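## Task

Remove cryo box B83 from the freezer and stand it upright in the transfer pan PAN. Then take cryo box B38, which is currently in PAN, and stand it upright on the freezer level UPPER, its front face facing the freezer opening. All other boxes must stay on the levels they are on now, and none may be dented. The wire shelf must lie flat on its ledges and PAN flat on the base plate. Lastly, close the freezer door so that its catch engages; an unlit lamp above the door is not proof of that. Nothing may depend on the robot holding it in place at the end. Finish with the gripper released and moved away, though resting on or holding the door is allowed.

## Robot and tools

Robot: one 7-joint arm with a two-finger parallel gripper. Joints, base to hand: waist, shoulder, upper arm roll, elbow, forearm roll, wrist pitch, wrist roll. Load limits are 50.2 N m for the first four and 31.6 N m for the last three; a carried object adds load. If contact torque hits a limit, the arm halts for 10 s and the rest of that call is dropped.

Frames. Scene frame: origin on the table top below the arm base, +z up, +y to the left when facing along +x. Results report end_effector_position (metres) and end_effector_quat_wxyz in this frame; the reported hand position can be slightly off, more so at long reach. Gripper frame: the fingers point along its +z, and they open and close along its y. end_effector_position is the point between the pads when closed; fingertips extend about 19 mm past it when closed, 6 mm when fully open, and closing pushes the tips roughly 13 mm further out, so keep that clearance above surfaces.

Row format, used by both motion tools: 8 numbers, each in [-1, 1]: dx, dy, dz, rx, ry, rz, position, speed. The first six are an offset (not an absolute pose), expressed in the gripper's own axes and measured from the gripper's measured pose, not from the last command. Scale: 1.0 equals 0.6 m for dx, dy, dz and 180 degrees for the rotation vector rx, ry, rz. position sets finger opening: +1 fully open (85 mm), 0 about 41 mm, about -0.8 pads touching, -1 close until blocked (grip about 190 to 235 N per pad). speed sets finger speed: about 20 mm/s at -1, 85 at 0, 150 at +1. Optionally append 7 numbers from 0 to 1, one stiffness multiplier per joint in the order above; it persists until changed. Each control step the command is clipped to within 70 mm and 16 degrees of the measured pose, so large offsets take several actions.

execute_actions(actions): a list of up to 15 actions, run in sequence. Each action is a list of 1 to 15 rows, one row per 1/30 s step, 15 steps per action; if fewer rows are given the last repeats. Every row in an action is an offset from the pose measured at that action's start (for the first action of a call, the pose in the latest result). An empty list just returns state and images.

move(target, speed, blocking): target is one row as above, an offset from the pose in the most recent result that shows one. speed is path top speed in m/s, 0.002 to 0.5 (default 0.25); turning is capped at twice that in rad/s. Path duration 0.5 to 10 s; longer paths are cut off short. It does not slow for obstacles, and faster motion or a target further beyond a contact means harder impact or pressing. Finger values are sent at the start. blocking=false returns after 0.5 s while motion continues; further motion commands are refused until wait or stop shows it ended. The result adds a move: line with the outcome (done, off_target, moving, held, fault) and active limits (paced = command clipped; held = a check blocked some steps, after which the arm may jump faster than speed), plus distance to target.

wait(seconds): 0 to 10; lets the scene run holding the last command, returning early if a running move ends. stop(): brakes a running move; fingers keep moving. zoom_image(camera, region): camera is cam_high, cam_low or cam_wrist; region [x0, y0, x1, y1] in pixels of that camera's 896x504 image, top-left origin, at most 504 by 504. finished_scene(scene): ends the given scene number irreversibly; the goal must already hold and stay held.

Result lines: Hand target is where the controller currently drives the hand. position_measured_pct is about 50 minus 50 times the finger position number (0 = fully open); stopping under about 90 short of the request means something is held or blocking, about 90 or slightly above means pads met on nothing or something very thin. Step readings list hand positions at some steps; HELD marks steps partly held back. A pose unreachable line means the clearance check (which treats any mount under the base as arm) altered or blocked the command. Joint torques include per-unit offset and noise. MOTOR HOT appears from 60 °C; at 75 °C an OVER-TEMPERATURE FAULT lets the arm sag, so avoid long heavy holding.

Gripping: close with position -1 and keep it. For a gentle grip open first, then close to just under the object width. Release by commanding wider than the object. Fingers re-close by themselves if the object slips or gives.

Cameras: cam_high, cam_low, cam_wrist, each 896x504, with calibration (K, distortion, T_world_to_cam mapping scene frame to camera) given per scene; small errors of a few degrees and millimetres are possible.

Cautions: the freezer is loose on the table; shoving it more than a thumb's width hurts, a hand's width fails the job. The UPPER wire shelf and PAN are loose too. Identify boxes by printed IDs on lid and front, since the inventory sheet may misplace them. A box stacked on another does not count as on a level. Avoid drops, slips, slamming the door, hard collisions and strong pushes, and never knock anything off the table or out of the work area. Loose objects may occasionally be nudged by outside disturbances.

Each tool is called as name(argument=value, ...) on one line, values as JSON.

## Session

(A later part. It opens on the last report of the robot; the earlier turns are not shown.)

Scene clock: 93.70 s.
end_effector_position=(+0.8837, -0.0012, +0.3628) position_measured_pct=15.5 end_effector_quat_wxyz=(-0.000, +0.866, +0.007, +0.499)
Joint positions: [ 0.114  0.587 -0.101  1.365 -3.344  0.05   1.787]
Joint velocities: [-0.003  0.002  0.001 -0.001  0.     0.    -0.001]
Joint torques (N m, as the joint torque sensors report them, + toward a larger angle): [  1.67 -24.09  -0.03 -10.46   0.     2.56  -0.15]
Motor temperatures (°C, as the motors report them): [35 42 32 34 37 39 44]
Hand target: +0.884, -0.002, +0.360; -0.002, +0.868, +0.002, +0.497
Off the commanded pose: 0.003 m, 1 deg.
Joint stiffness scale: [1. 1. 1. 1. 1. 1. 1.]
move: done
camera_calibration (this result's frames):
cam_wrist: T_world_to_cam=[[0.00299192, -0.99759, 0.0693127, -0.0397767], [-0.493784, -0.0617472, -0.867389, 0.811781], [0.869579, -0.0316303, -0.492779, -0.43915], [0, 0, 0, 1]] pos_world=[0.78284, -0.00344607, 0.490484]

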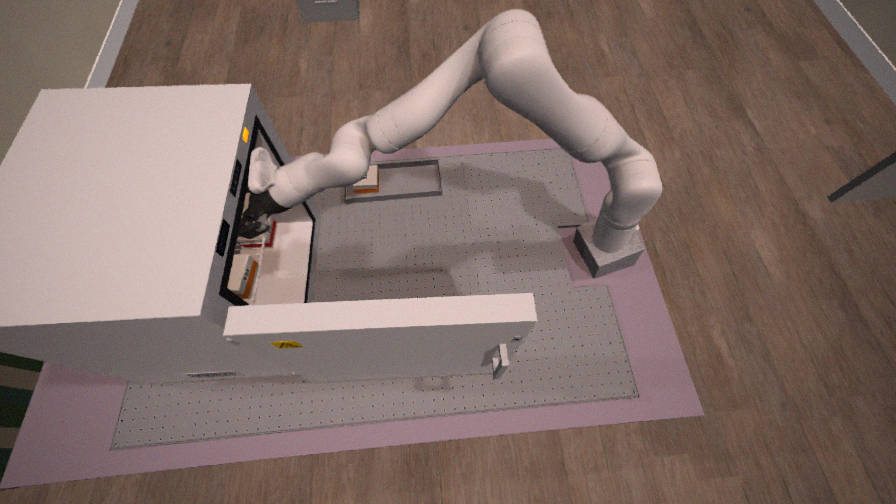

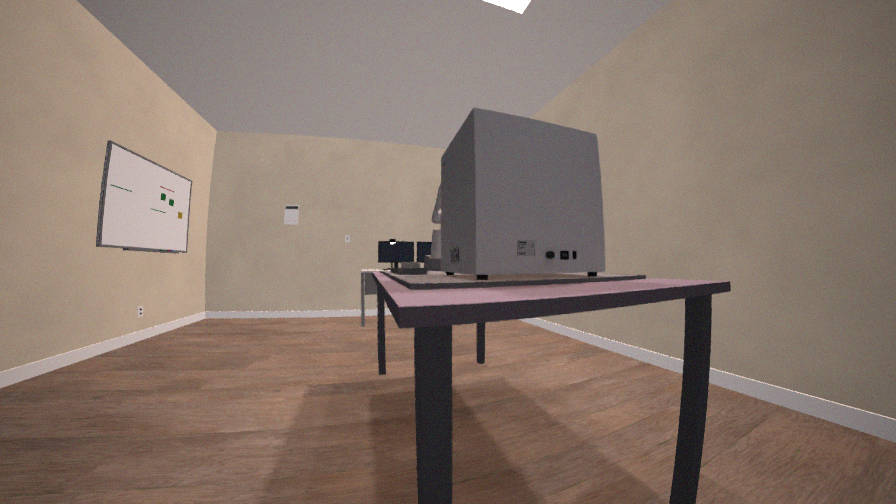

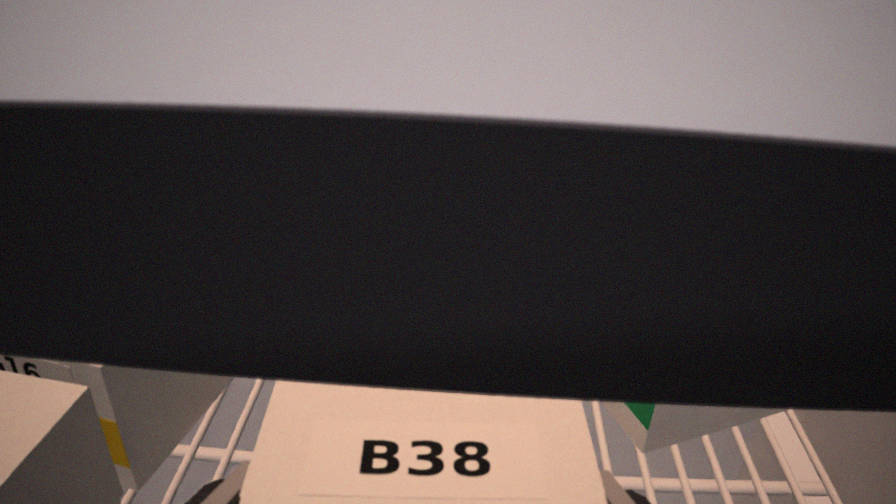

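move(target=[-0.018,0,0.012,0,0,0,0.66,-1], speed=0.02)

move(target=[0,0,0,0,0,0,1,-0.5])

move(target=[-0.12,0,-0.22,0,0,0,1,0], speed=0.12)

move(target=[0.107,-0.17,-0.513,0,-0.194,0,-1,0])

move(target=[0,-0.45,0,0,0,0,-1,0])

move(target=[-0.065,0,0.14,0,0,0,-1,0], speed=0.1)

Scene clock: 94.80 s.
end_effector_position=(+0.8849, -0.0021, +0.3526) position_measured_pct=15.5 end_effector_quat_wxyz=(-0.000, +0.866, +0.005, +0.499)
Joint positions: [ 0.117  0.603 -0.106  1.37  -3.344  0.072  1.787]
Joint velocities: [ 0.001  0.001  0.     0.001  0.     0.001 -0.001]
Joint torques (N m, as the joint torque sensors report them, + toward a larger angle): [  1.7  -24.47   0.13 -10.36   0.26   2.37  -0.21]
Motor temperatures (°C, as the motors report them): [35 42 32 34 37 39 44]
Hand target: +0.885, -0.001, +0.350; -0.000, +0.866, +0.007, +0.499
Off the commanded pose: 0.003 m, 0 deg.
Joint stiffness scale: [1. 1. 1. 1. 1. 1. 1.]
move: done
camera_calibration (this result's frames):
cam_wrist: T_world_to_cam=[[-0.000430949, -0.997753, 0.0669923, -0.0360774], [-0.493696, -0.0580466, -0.867695, 0.803494], [0.869635, -0.0334477, -0.492561, -0.445298], [0, 0, 0, 1]] pos_world=[0.783912, -0.00425055, 0.480268]

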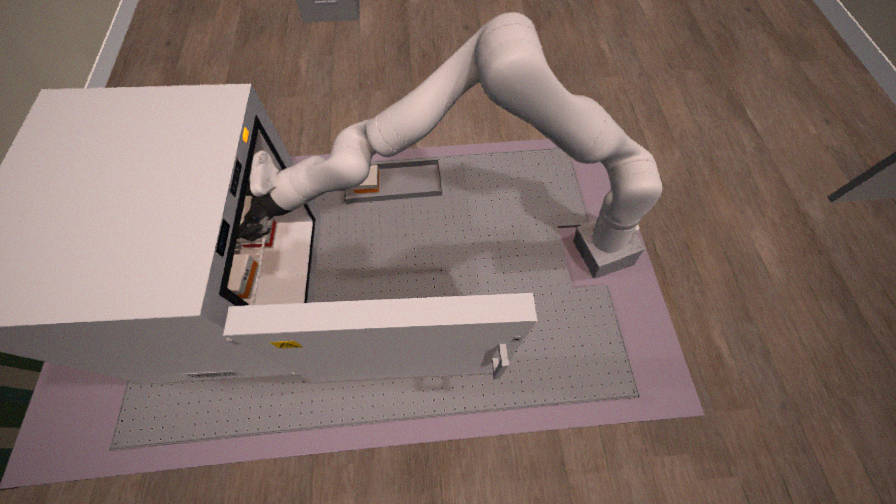

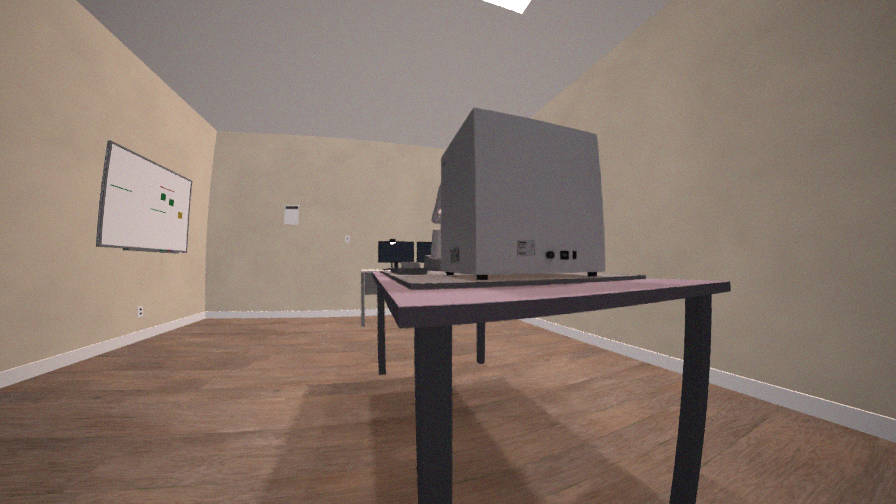

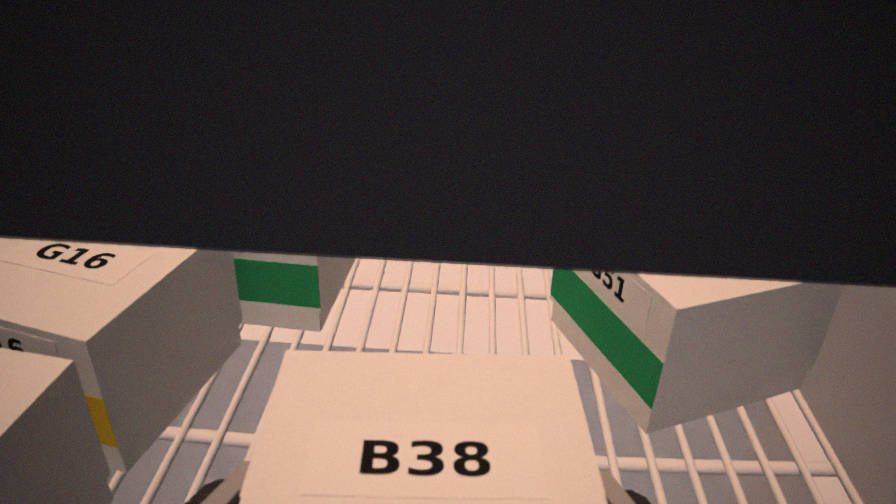

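Scene clock: 95.43 s.
end_effector_position=(+0.8849, -0.0021, +0.3526) position_measured_pct=0.0 end_effector_quat_wxyz=(-0.000, +0.866, +0.005, +0.499)
Joint positions: [ 0.117  0.603 -0.106  1.37  -3.344  0.072  1.787]
Joint velocities: [ 0.    -0.    -0.    -0.001  0.001 -0.     0.   ]
Joint torques (N m, as the joint torque sensors report them, + toward a larger angle): [  1.6  -23.96   0.05 -10.11   0.29   2.19  -0.16]
Motor temperatures (°C, as the motors report them): [35 42 32 34 37 39 44]
Hand target: +0.885, -0.002, +0.353; -0.000, +0.866, +0.005, +0.499
Off the commanded pose: 0.000 m, 0 deg.
Joint stiffness scale: [1. 1. 1. 1. 1. 1. 1.]
move: done
camera_calibration (this result's frames):
cam_wrist: T_world_to_cam=[[-0.000441425, -0.997753, 0.0669927, -0.0360761], [-0.493708, -0.0580413, -0.867689, 0.803488], [0.869628, -0.0334579, -0.492573, -0.445296], [0, 0, 0, 1]] pos_world=[0.783914, -0.00425819, 0.480254]

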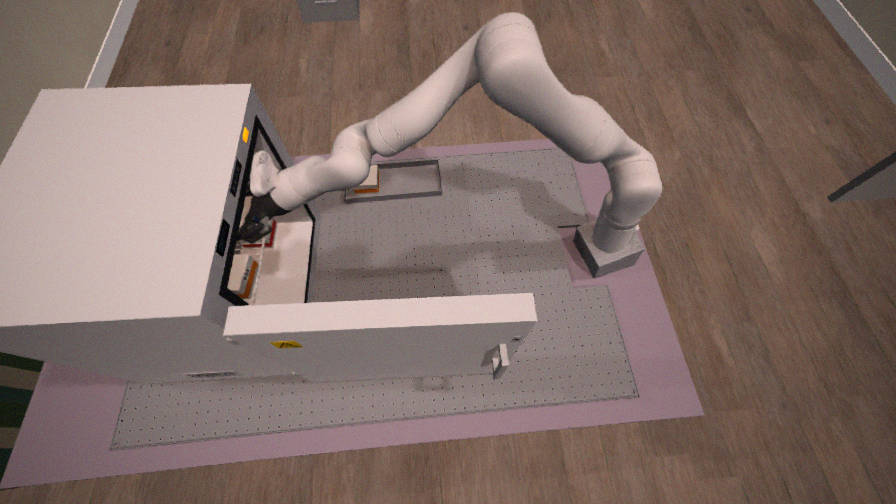

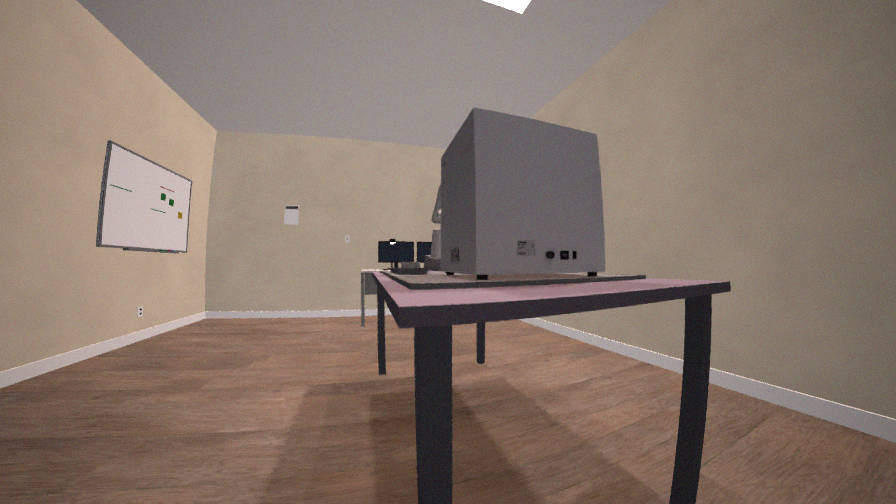

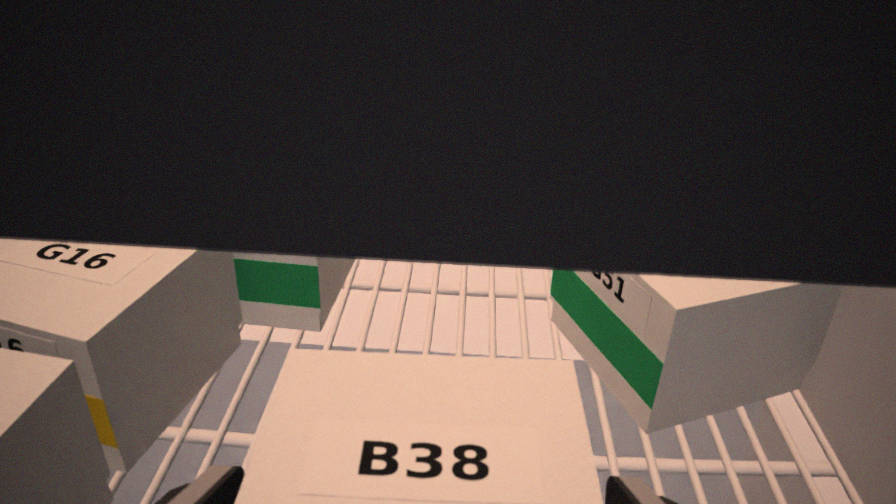

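Scene clock: 97.23 s.
end_effector_position=(+0.7350, -0.0052, +0.3537) position_measured_pct=0.0 end_effector_quat_wxyz=(+0.001, +0.868, +0.004, +0.497)
Joint positions: [ 0.27   0.345 -0.272  1.918 -3.267  0.35   1.725]
Joint velocities: [ 0.01  -0.002 -0.008 -0.    -0.001 -0.    -0.001]
Joint torques (N m, as the joint torque sensors report them, + toward a larger angle): [  1.08 -18.35  -0.28  -8.41   0.3    2.15  -0.35]
Motor temperatures (°C, as the motors report them): [35 42 32 34 37 39 44]
Hand target: +0.735, -0.003, +0.356; -0.001, +0.866, +0.005, +0.499
Off the commanded pose: 0.003 m, 0 deg.
Joint stiffness scale: [1. 1. 1. 1. 1. 1. 1.]
move: done
camera_calibration (this result's frames):
cam_wrist: T_world_to_cam=[[-0.00374016, -0.997725, 0.0673065, -0.0369747], [-0.499525, -0.0564438, -0.864459, 0.73335], [0.866291, -0.0368545, -0.498178, -0.310091], [0, 0, 0, 1]] pos_world=[0.634818, -0.00692578, 0.481959]

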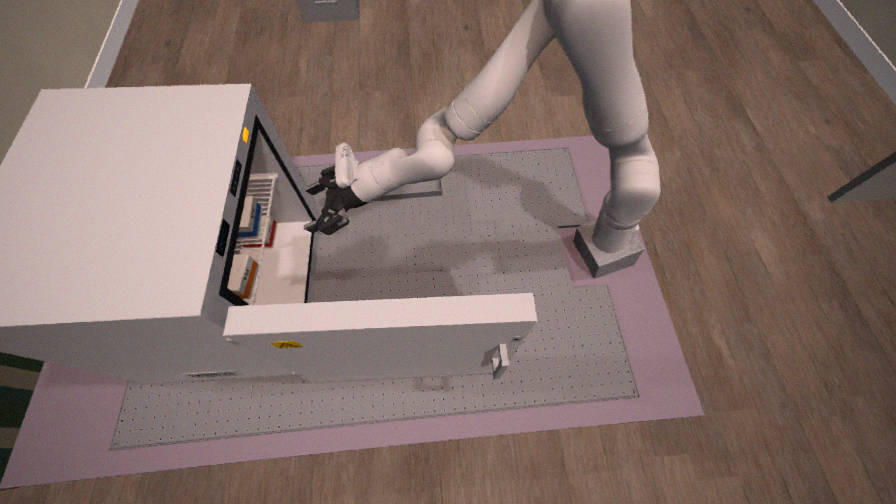

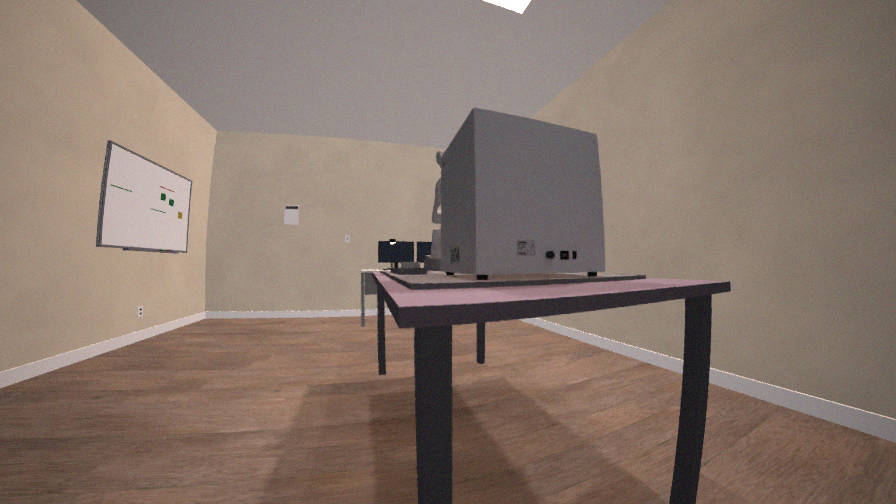

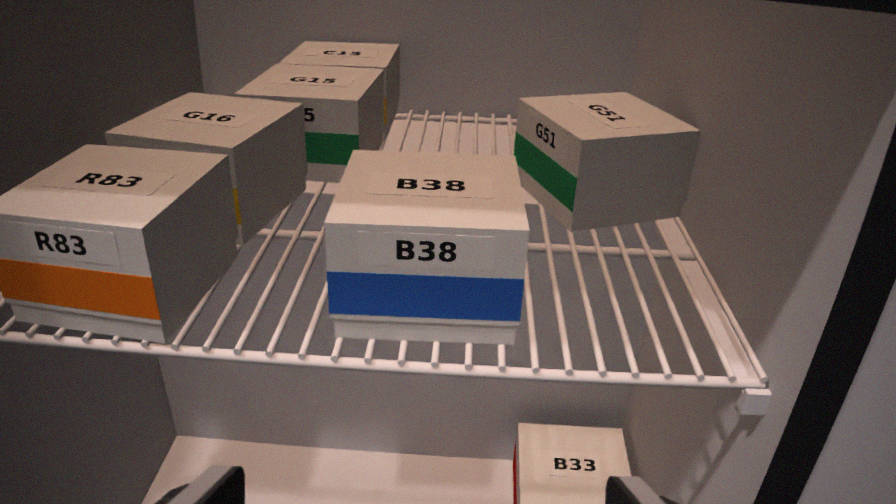

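Scene clock: 99.10 s.
end_effector_position=(+0.5009, +0.0959, +0.5653) position_measured_pct=91.7 end_effector_quat_wxyz=(+0.000, +0.976, +0.003, +0.216)
Joint positions: [ 0.108 -0.169 -0.309  1.415 -3.077 -1.267  1.301]
Joint velocities: [-0.     0.003 -0.001 -0.003  0.002 -0.003 -0.001]
Joint torques (N m, as the joint torque sensors report them, + toward a larger angle): [  0.24 -10.42   0.28 -10.56   0.46   0.96  -0.2 ]
Motor temperatures (°C, as the motors report them): [35 42 32 34 37 39 44]
Hand target: +0.501, +0.096, +0.565; +0.003, +0.977, +0.002, +0.214
Off the commanded pose: 0.001 m, 0 deg.
Joint stiffness scale: [1. 1. 1. 1. 1. 1. 1.]
move: done
camera_calibration (this result's frames):
cam_wrist: T_world_to_cam=[[0.0325821, -0.99775, 0.0585995, 0.035481], [-0.902436, -0.0545688, -0.427354, 0.759667], [0.42959, -0.0389582, -0.902183, 0.449131], [0, 0, 0, 1]] pos_world=[0.491452, 0.0943525, 0.727766]

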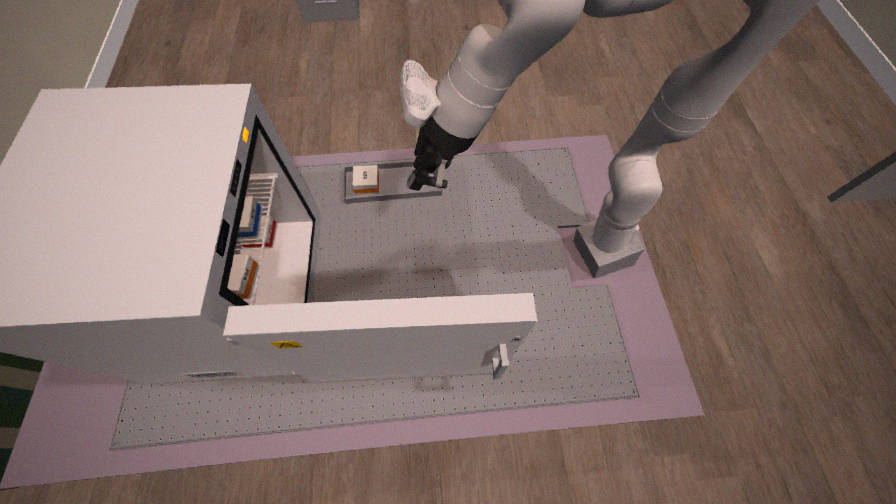

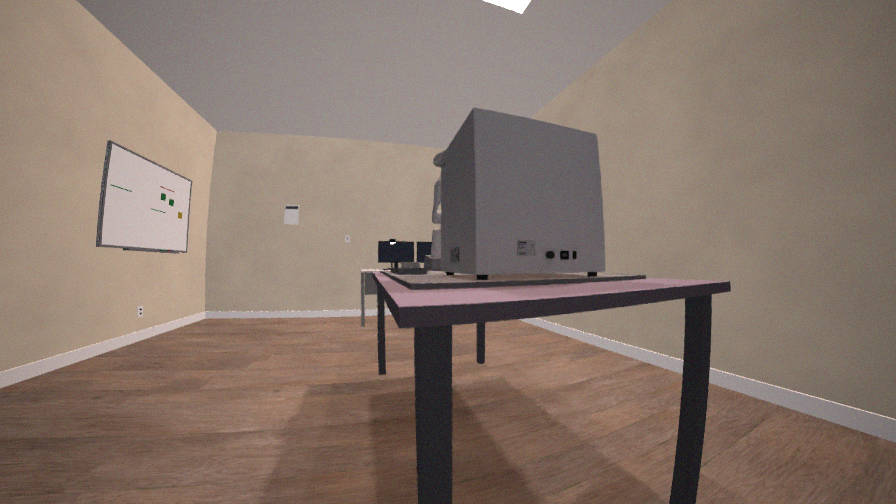

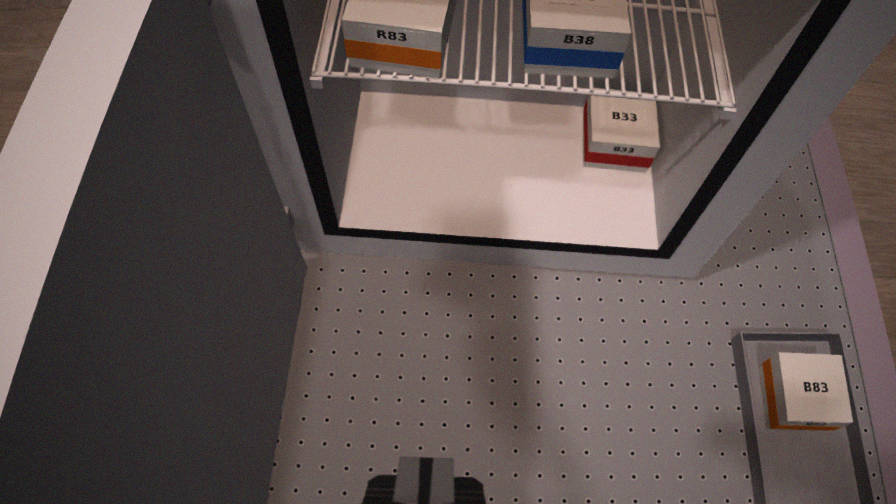

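Scene clock: 101.00 s.
end_effector_position=(+0.4973, +0.3679, +0.5657) position_measured_pct=91.7 end_effector_quat_wxyz=(-0.003, +0.976, +0.004, +0.216)
Joint positions: [-0.442  0.331 -0.959  0.927 -2.25  -1.721  0.449]
Joint velocities: [-0.006  0.002  0.    -0.001 -0.    -0.001  0.001]
Joint torques (N m, as the joint torque sensors report them, + toward a larger angle): [ -1.69 -17.6   -3.16  -7.87   1.5    0.3   -0.16]
Motor temperatures (°C, as the motors report them): [35 42 32 34 37 39 44]
Hand target: +0.499, +0.366, +0.565; +0.001, +0.976, +0.002, +0.216
Off the commanded pose: 0.003 m, 0 deg.
Joint stiffness scale: [1. 1. 1. 1. 1. 1. 1.]
move: done
camera_calibration (this result's frames):
cam_wrist: T_world_to_cam=[[0.0376121, -0.997937, 0.0520371, 0.308247], [-0.902153, -0.0563057, -0.427726, 0.772107], [0.429774, -0.0308577, -0.902409, 0.458641], [0, 0, 0, 1]] pos_world=[0.487853, 0.365237, 0.728092]

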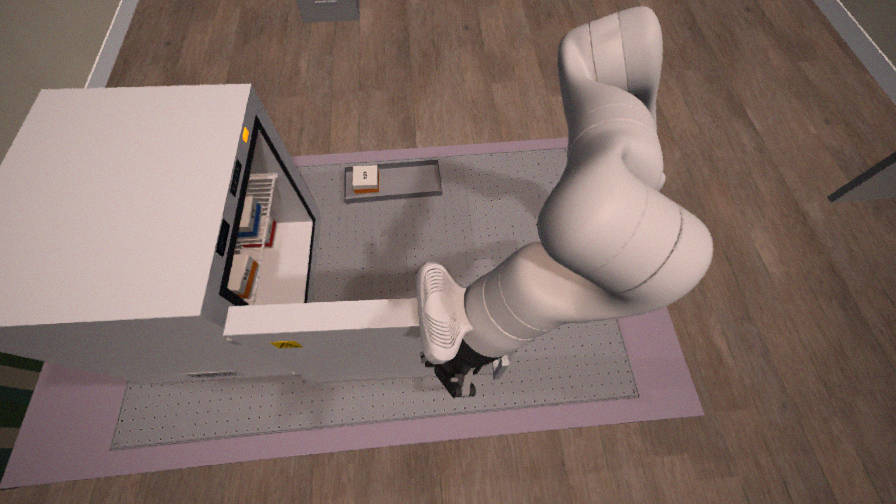

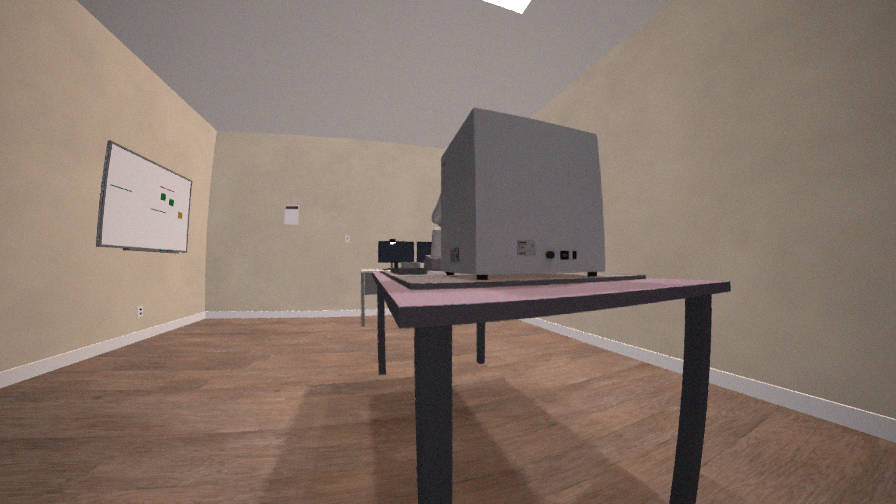

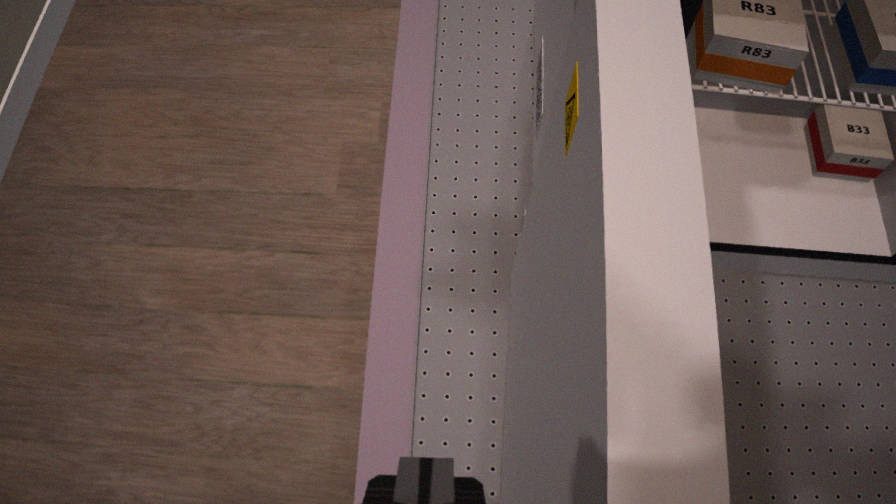

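Scene clock: 102.33 s.
end_effector_position=(+0.4974, +0.3681, +0.4753) position_measured_pct=91.7 end_effector_quat_wxyz=(-0.002, +0.976, +0.007, +0.218)
Joint positions: [-0.324  0.323 -0.959  1.244 -2.288 -1.459  0.308]
Joint velocities: [ 0.005 -0.     0.001  0.002 -0.001  0.    -0.002]
Joint torques (N m, as the joint torque sensors report them, + toward a larger angle): [ -1.27 -17.25  -3.66  -8.36   1.53   0.21  -0.28]
Motor temperatures (°C, as the motors report them): [35 42 32 34 37 39 44]
Hand target: +0.498, +0.369, +0.473; -0.003, +0.976, +0.005, +0.216
Off the commanded pose: 0.002 m, 0 deg.
Joint stiffness scale: [1. 1. 1. 1. 1. 1. 1.]
move: done
camera_calibration (this result's frames):
cam_wrist: T_world_to_cam=[[0.0422112, -0.997486, 0.0569152, 0.308396], [-0.900289, -0.0626764, -0.430756, 0.736412], [0.43324, -0.0330574, -0.900672, 0.375361], [0, 0, 0, 1]] pos_world=[0.487344, 0.366185, 0.637738]

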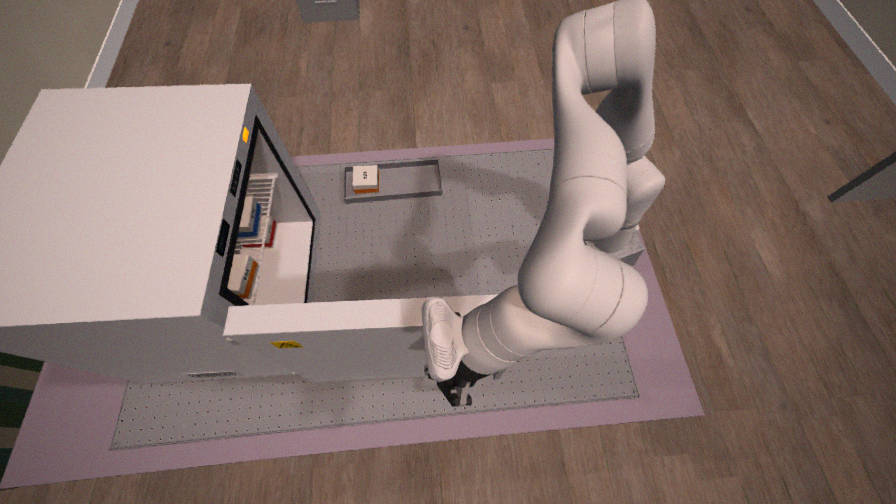

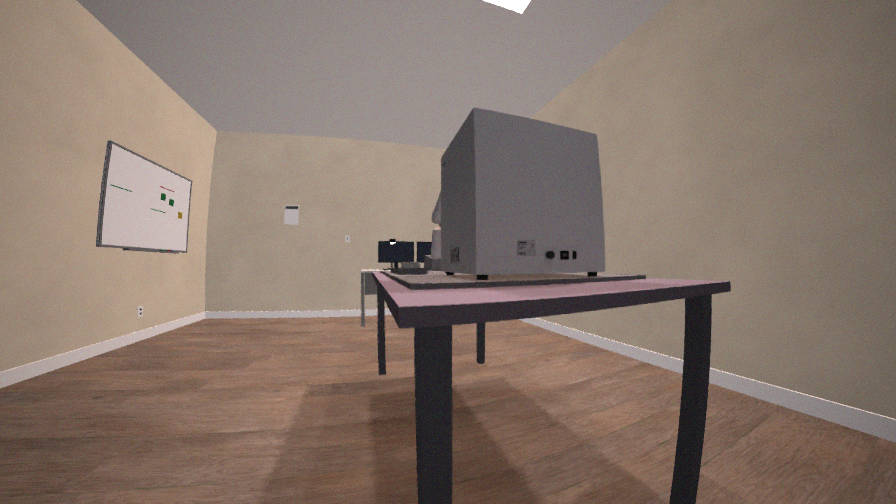

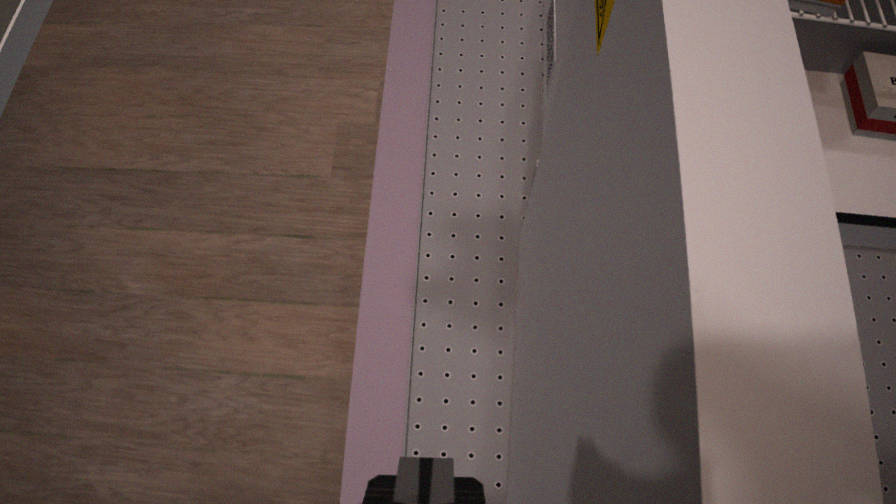

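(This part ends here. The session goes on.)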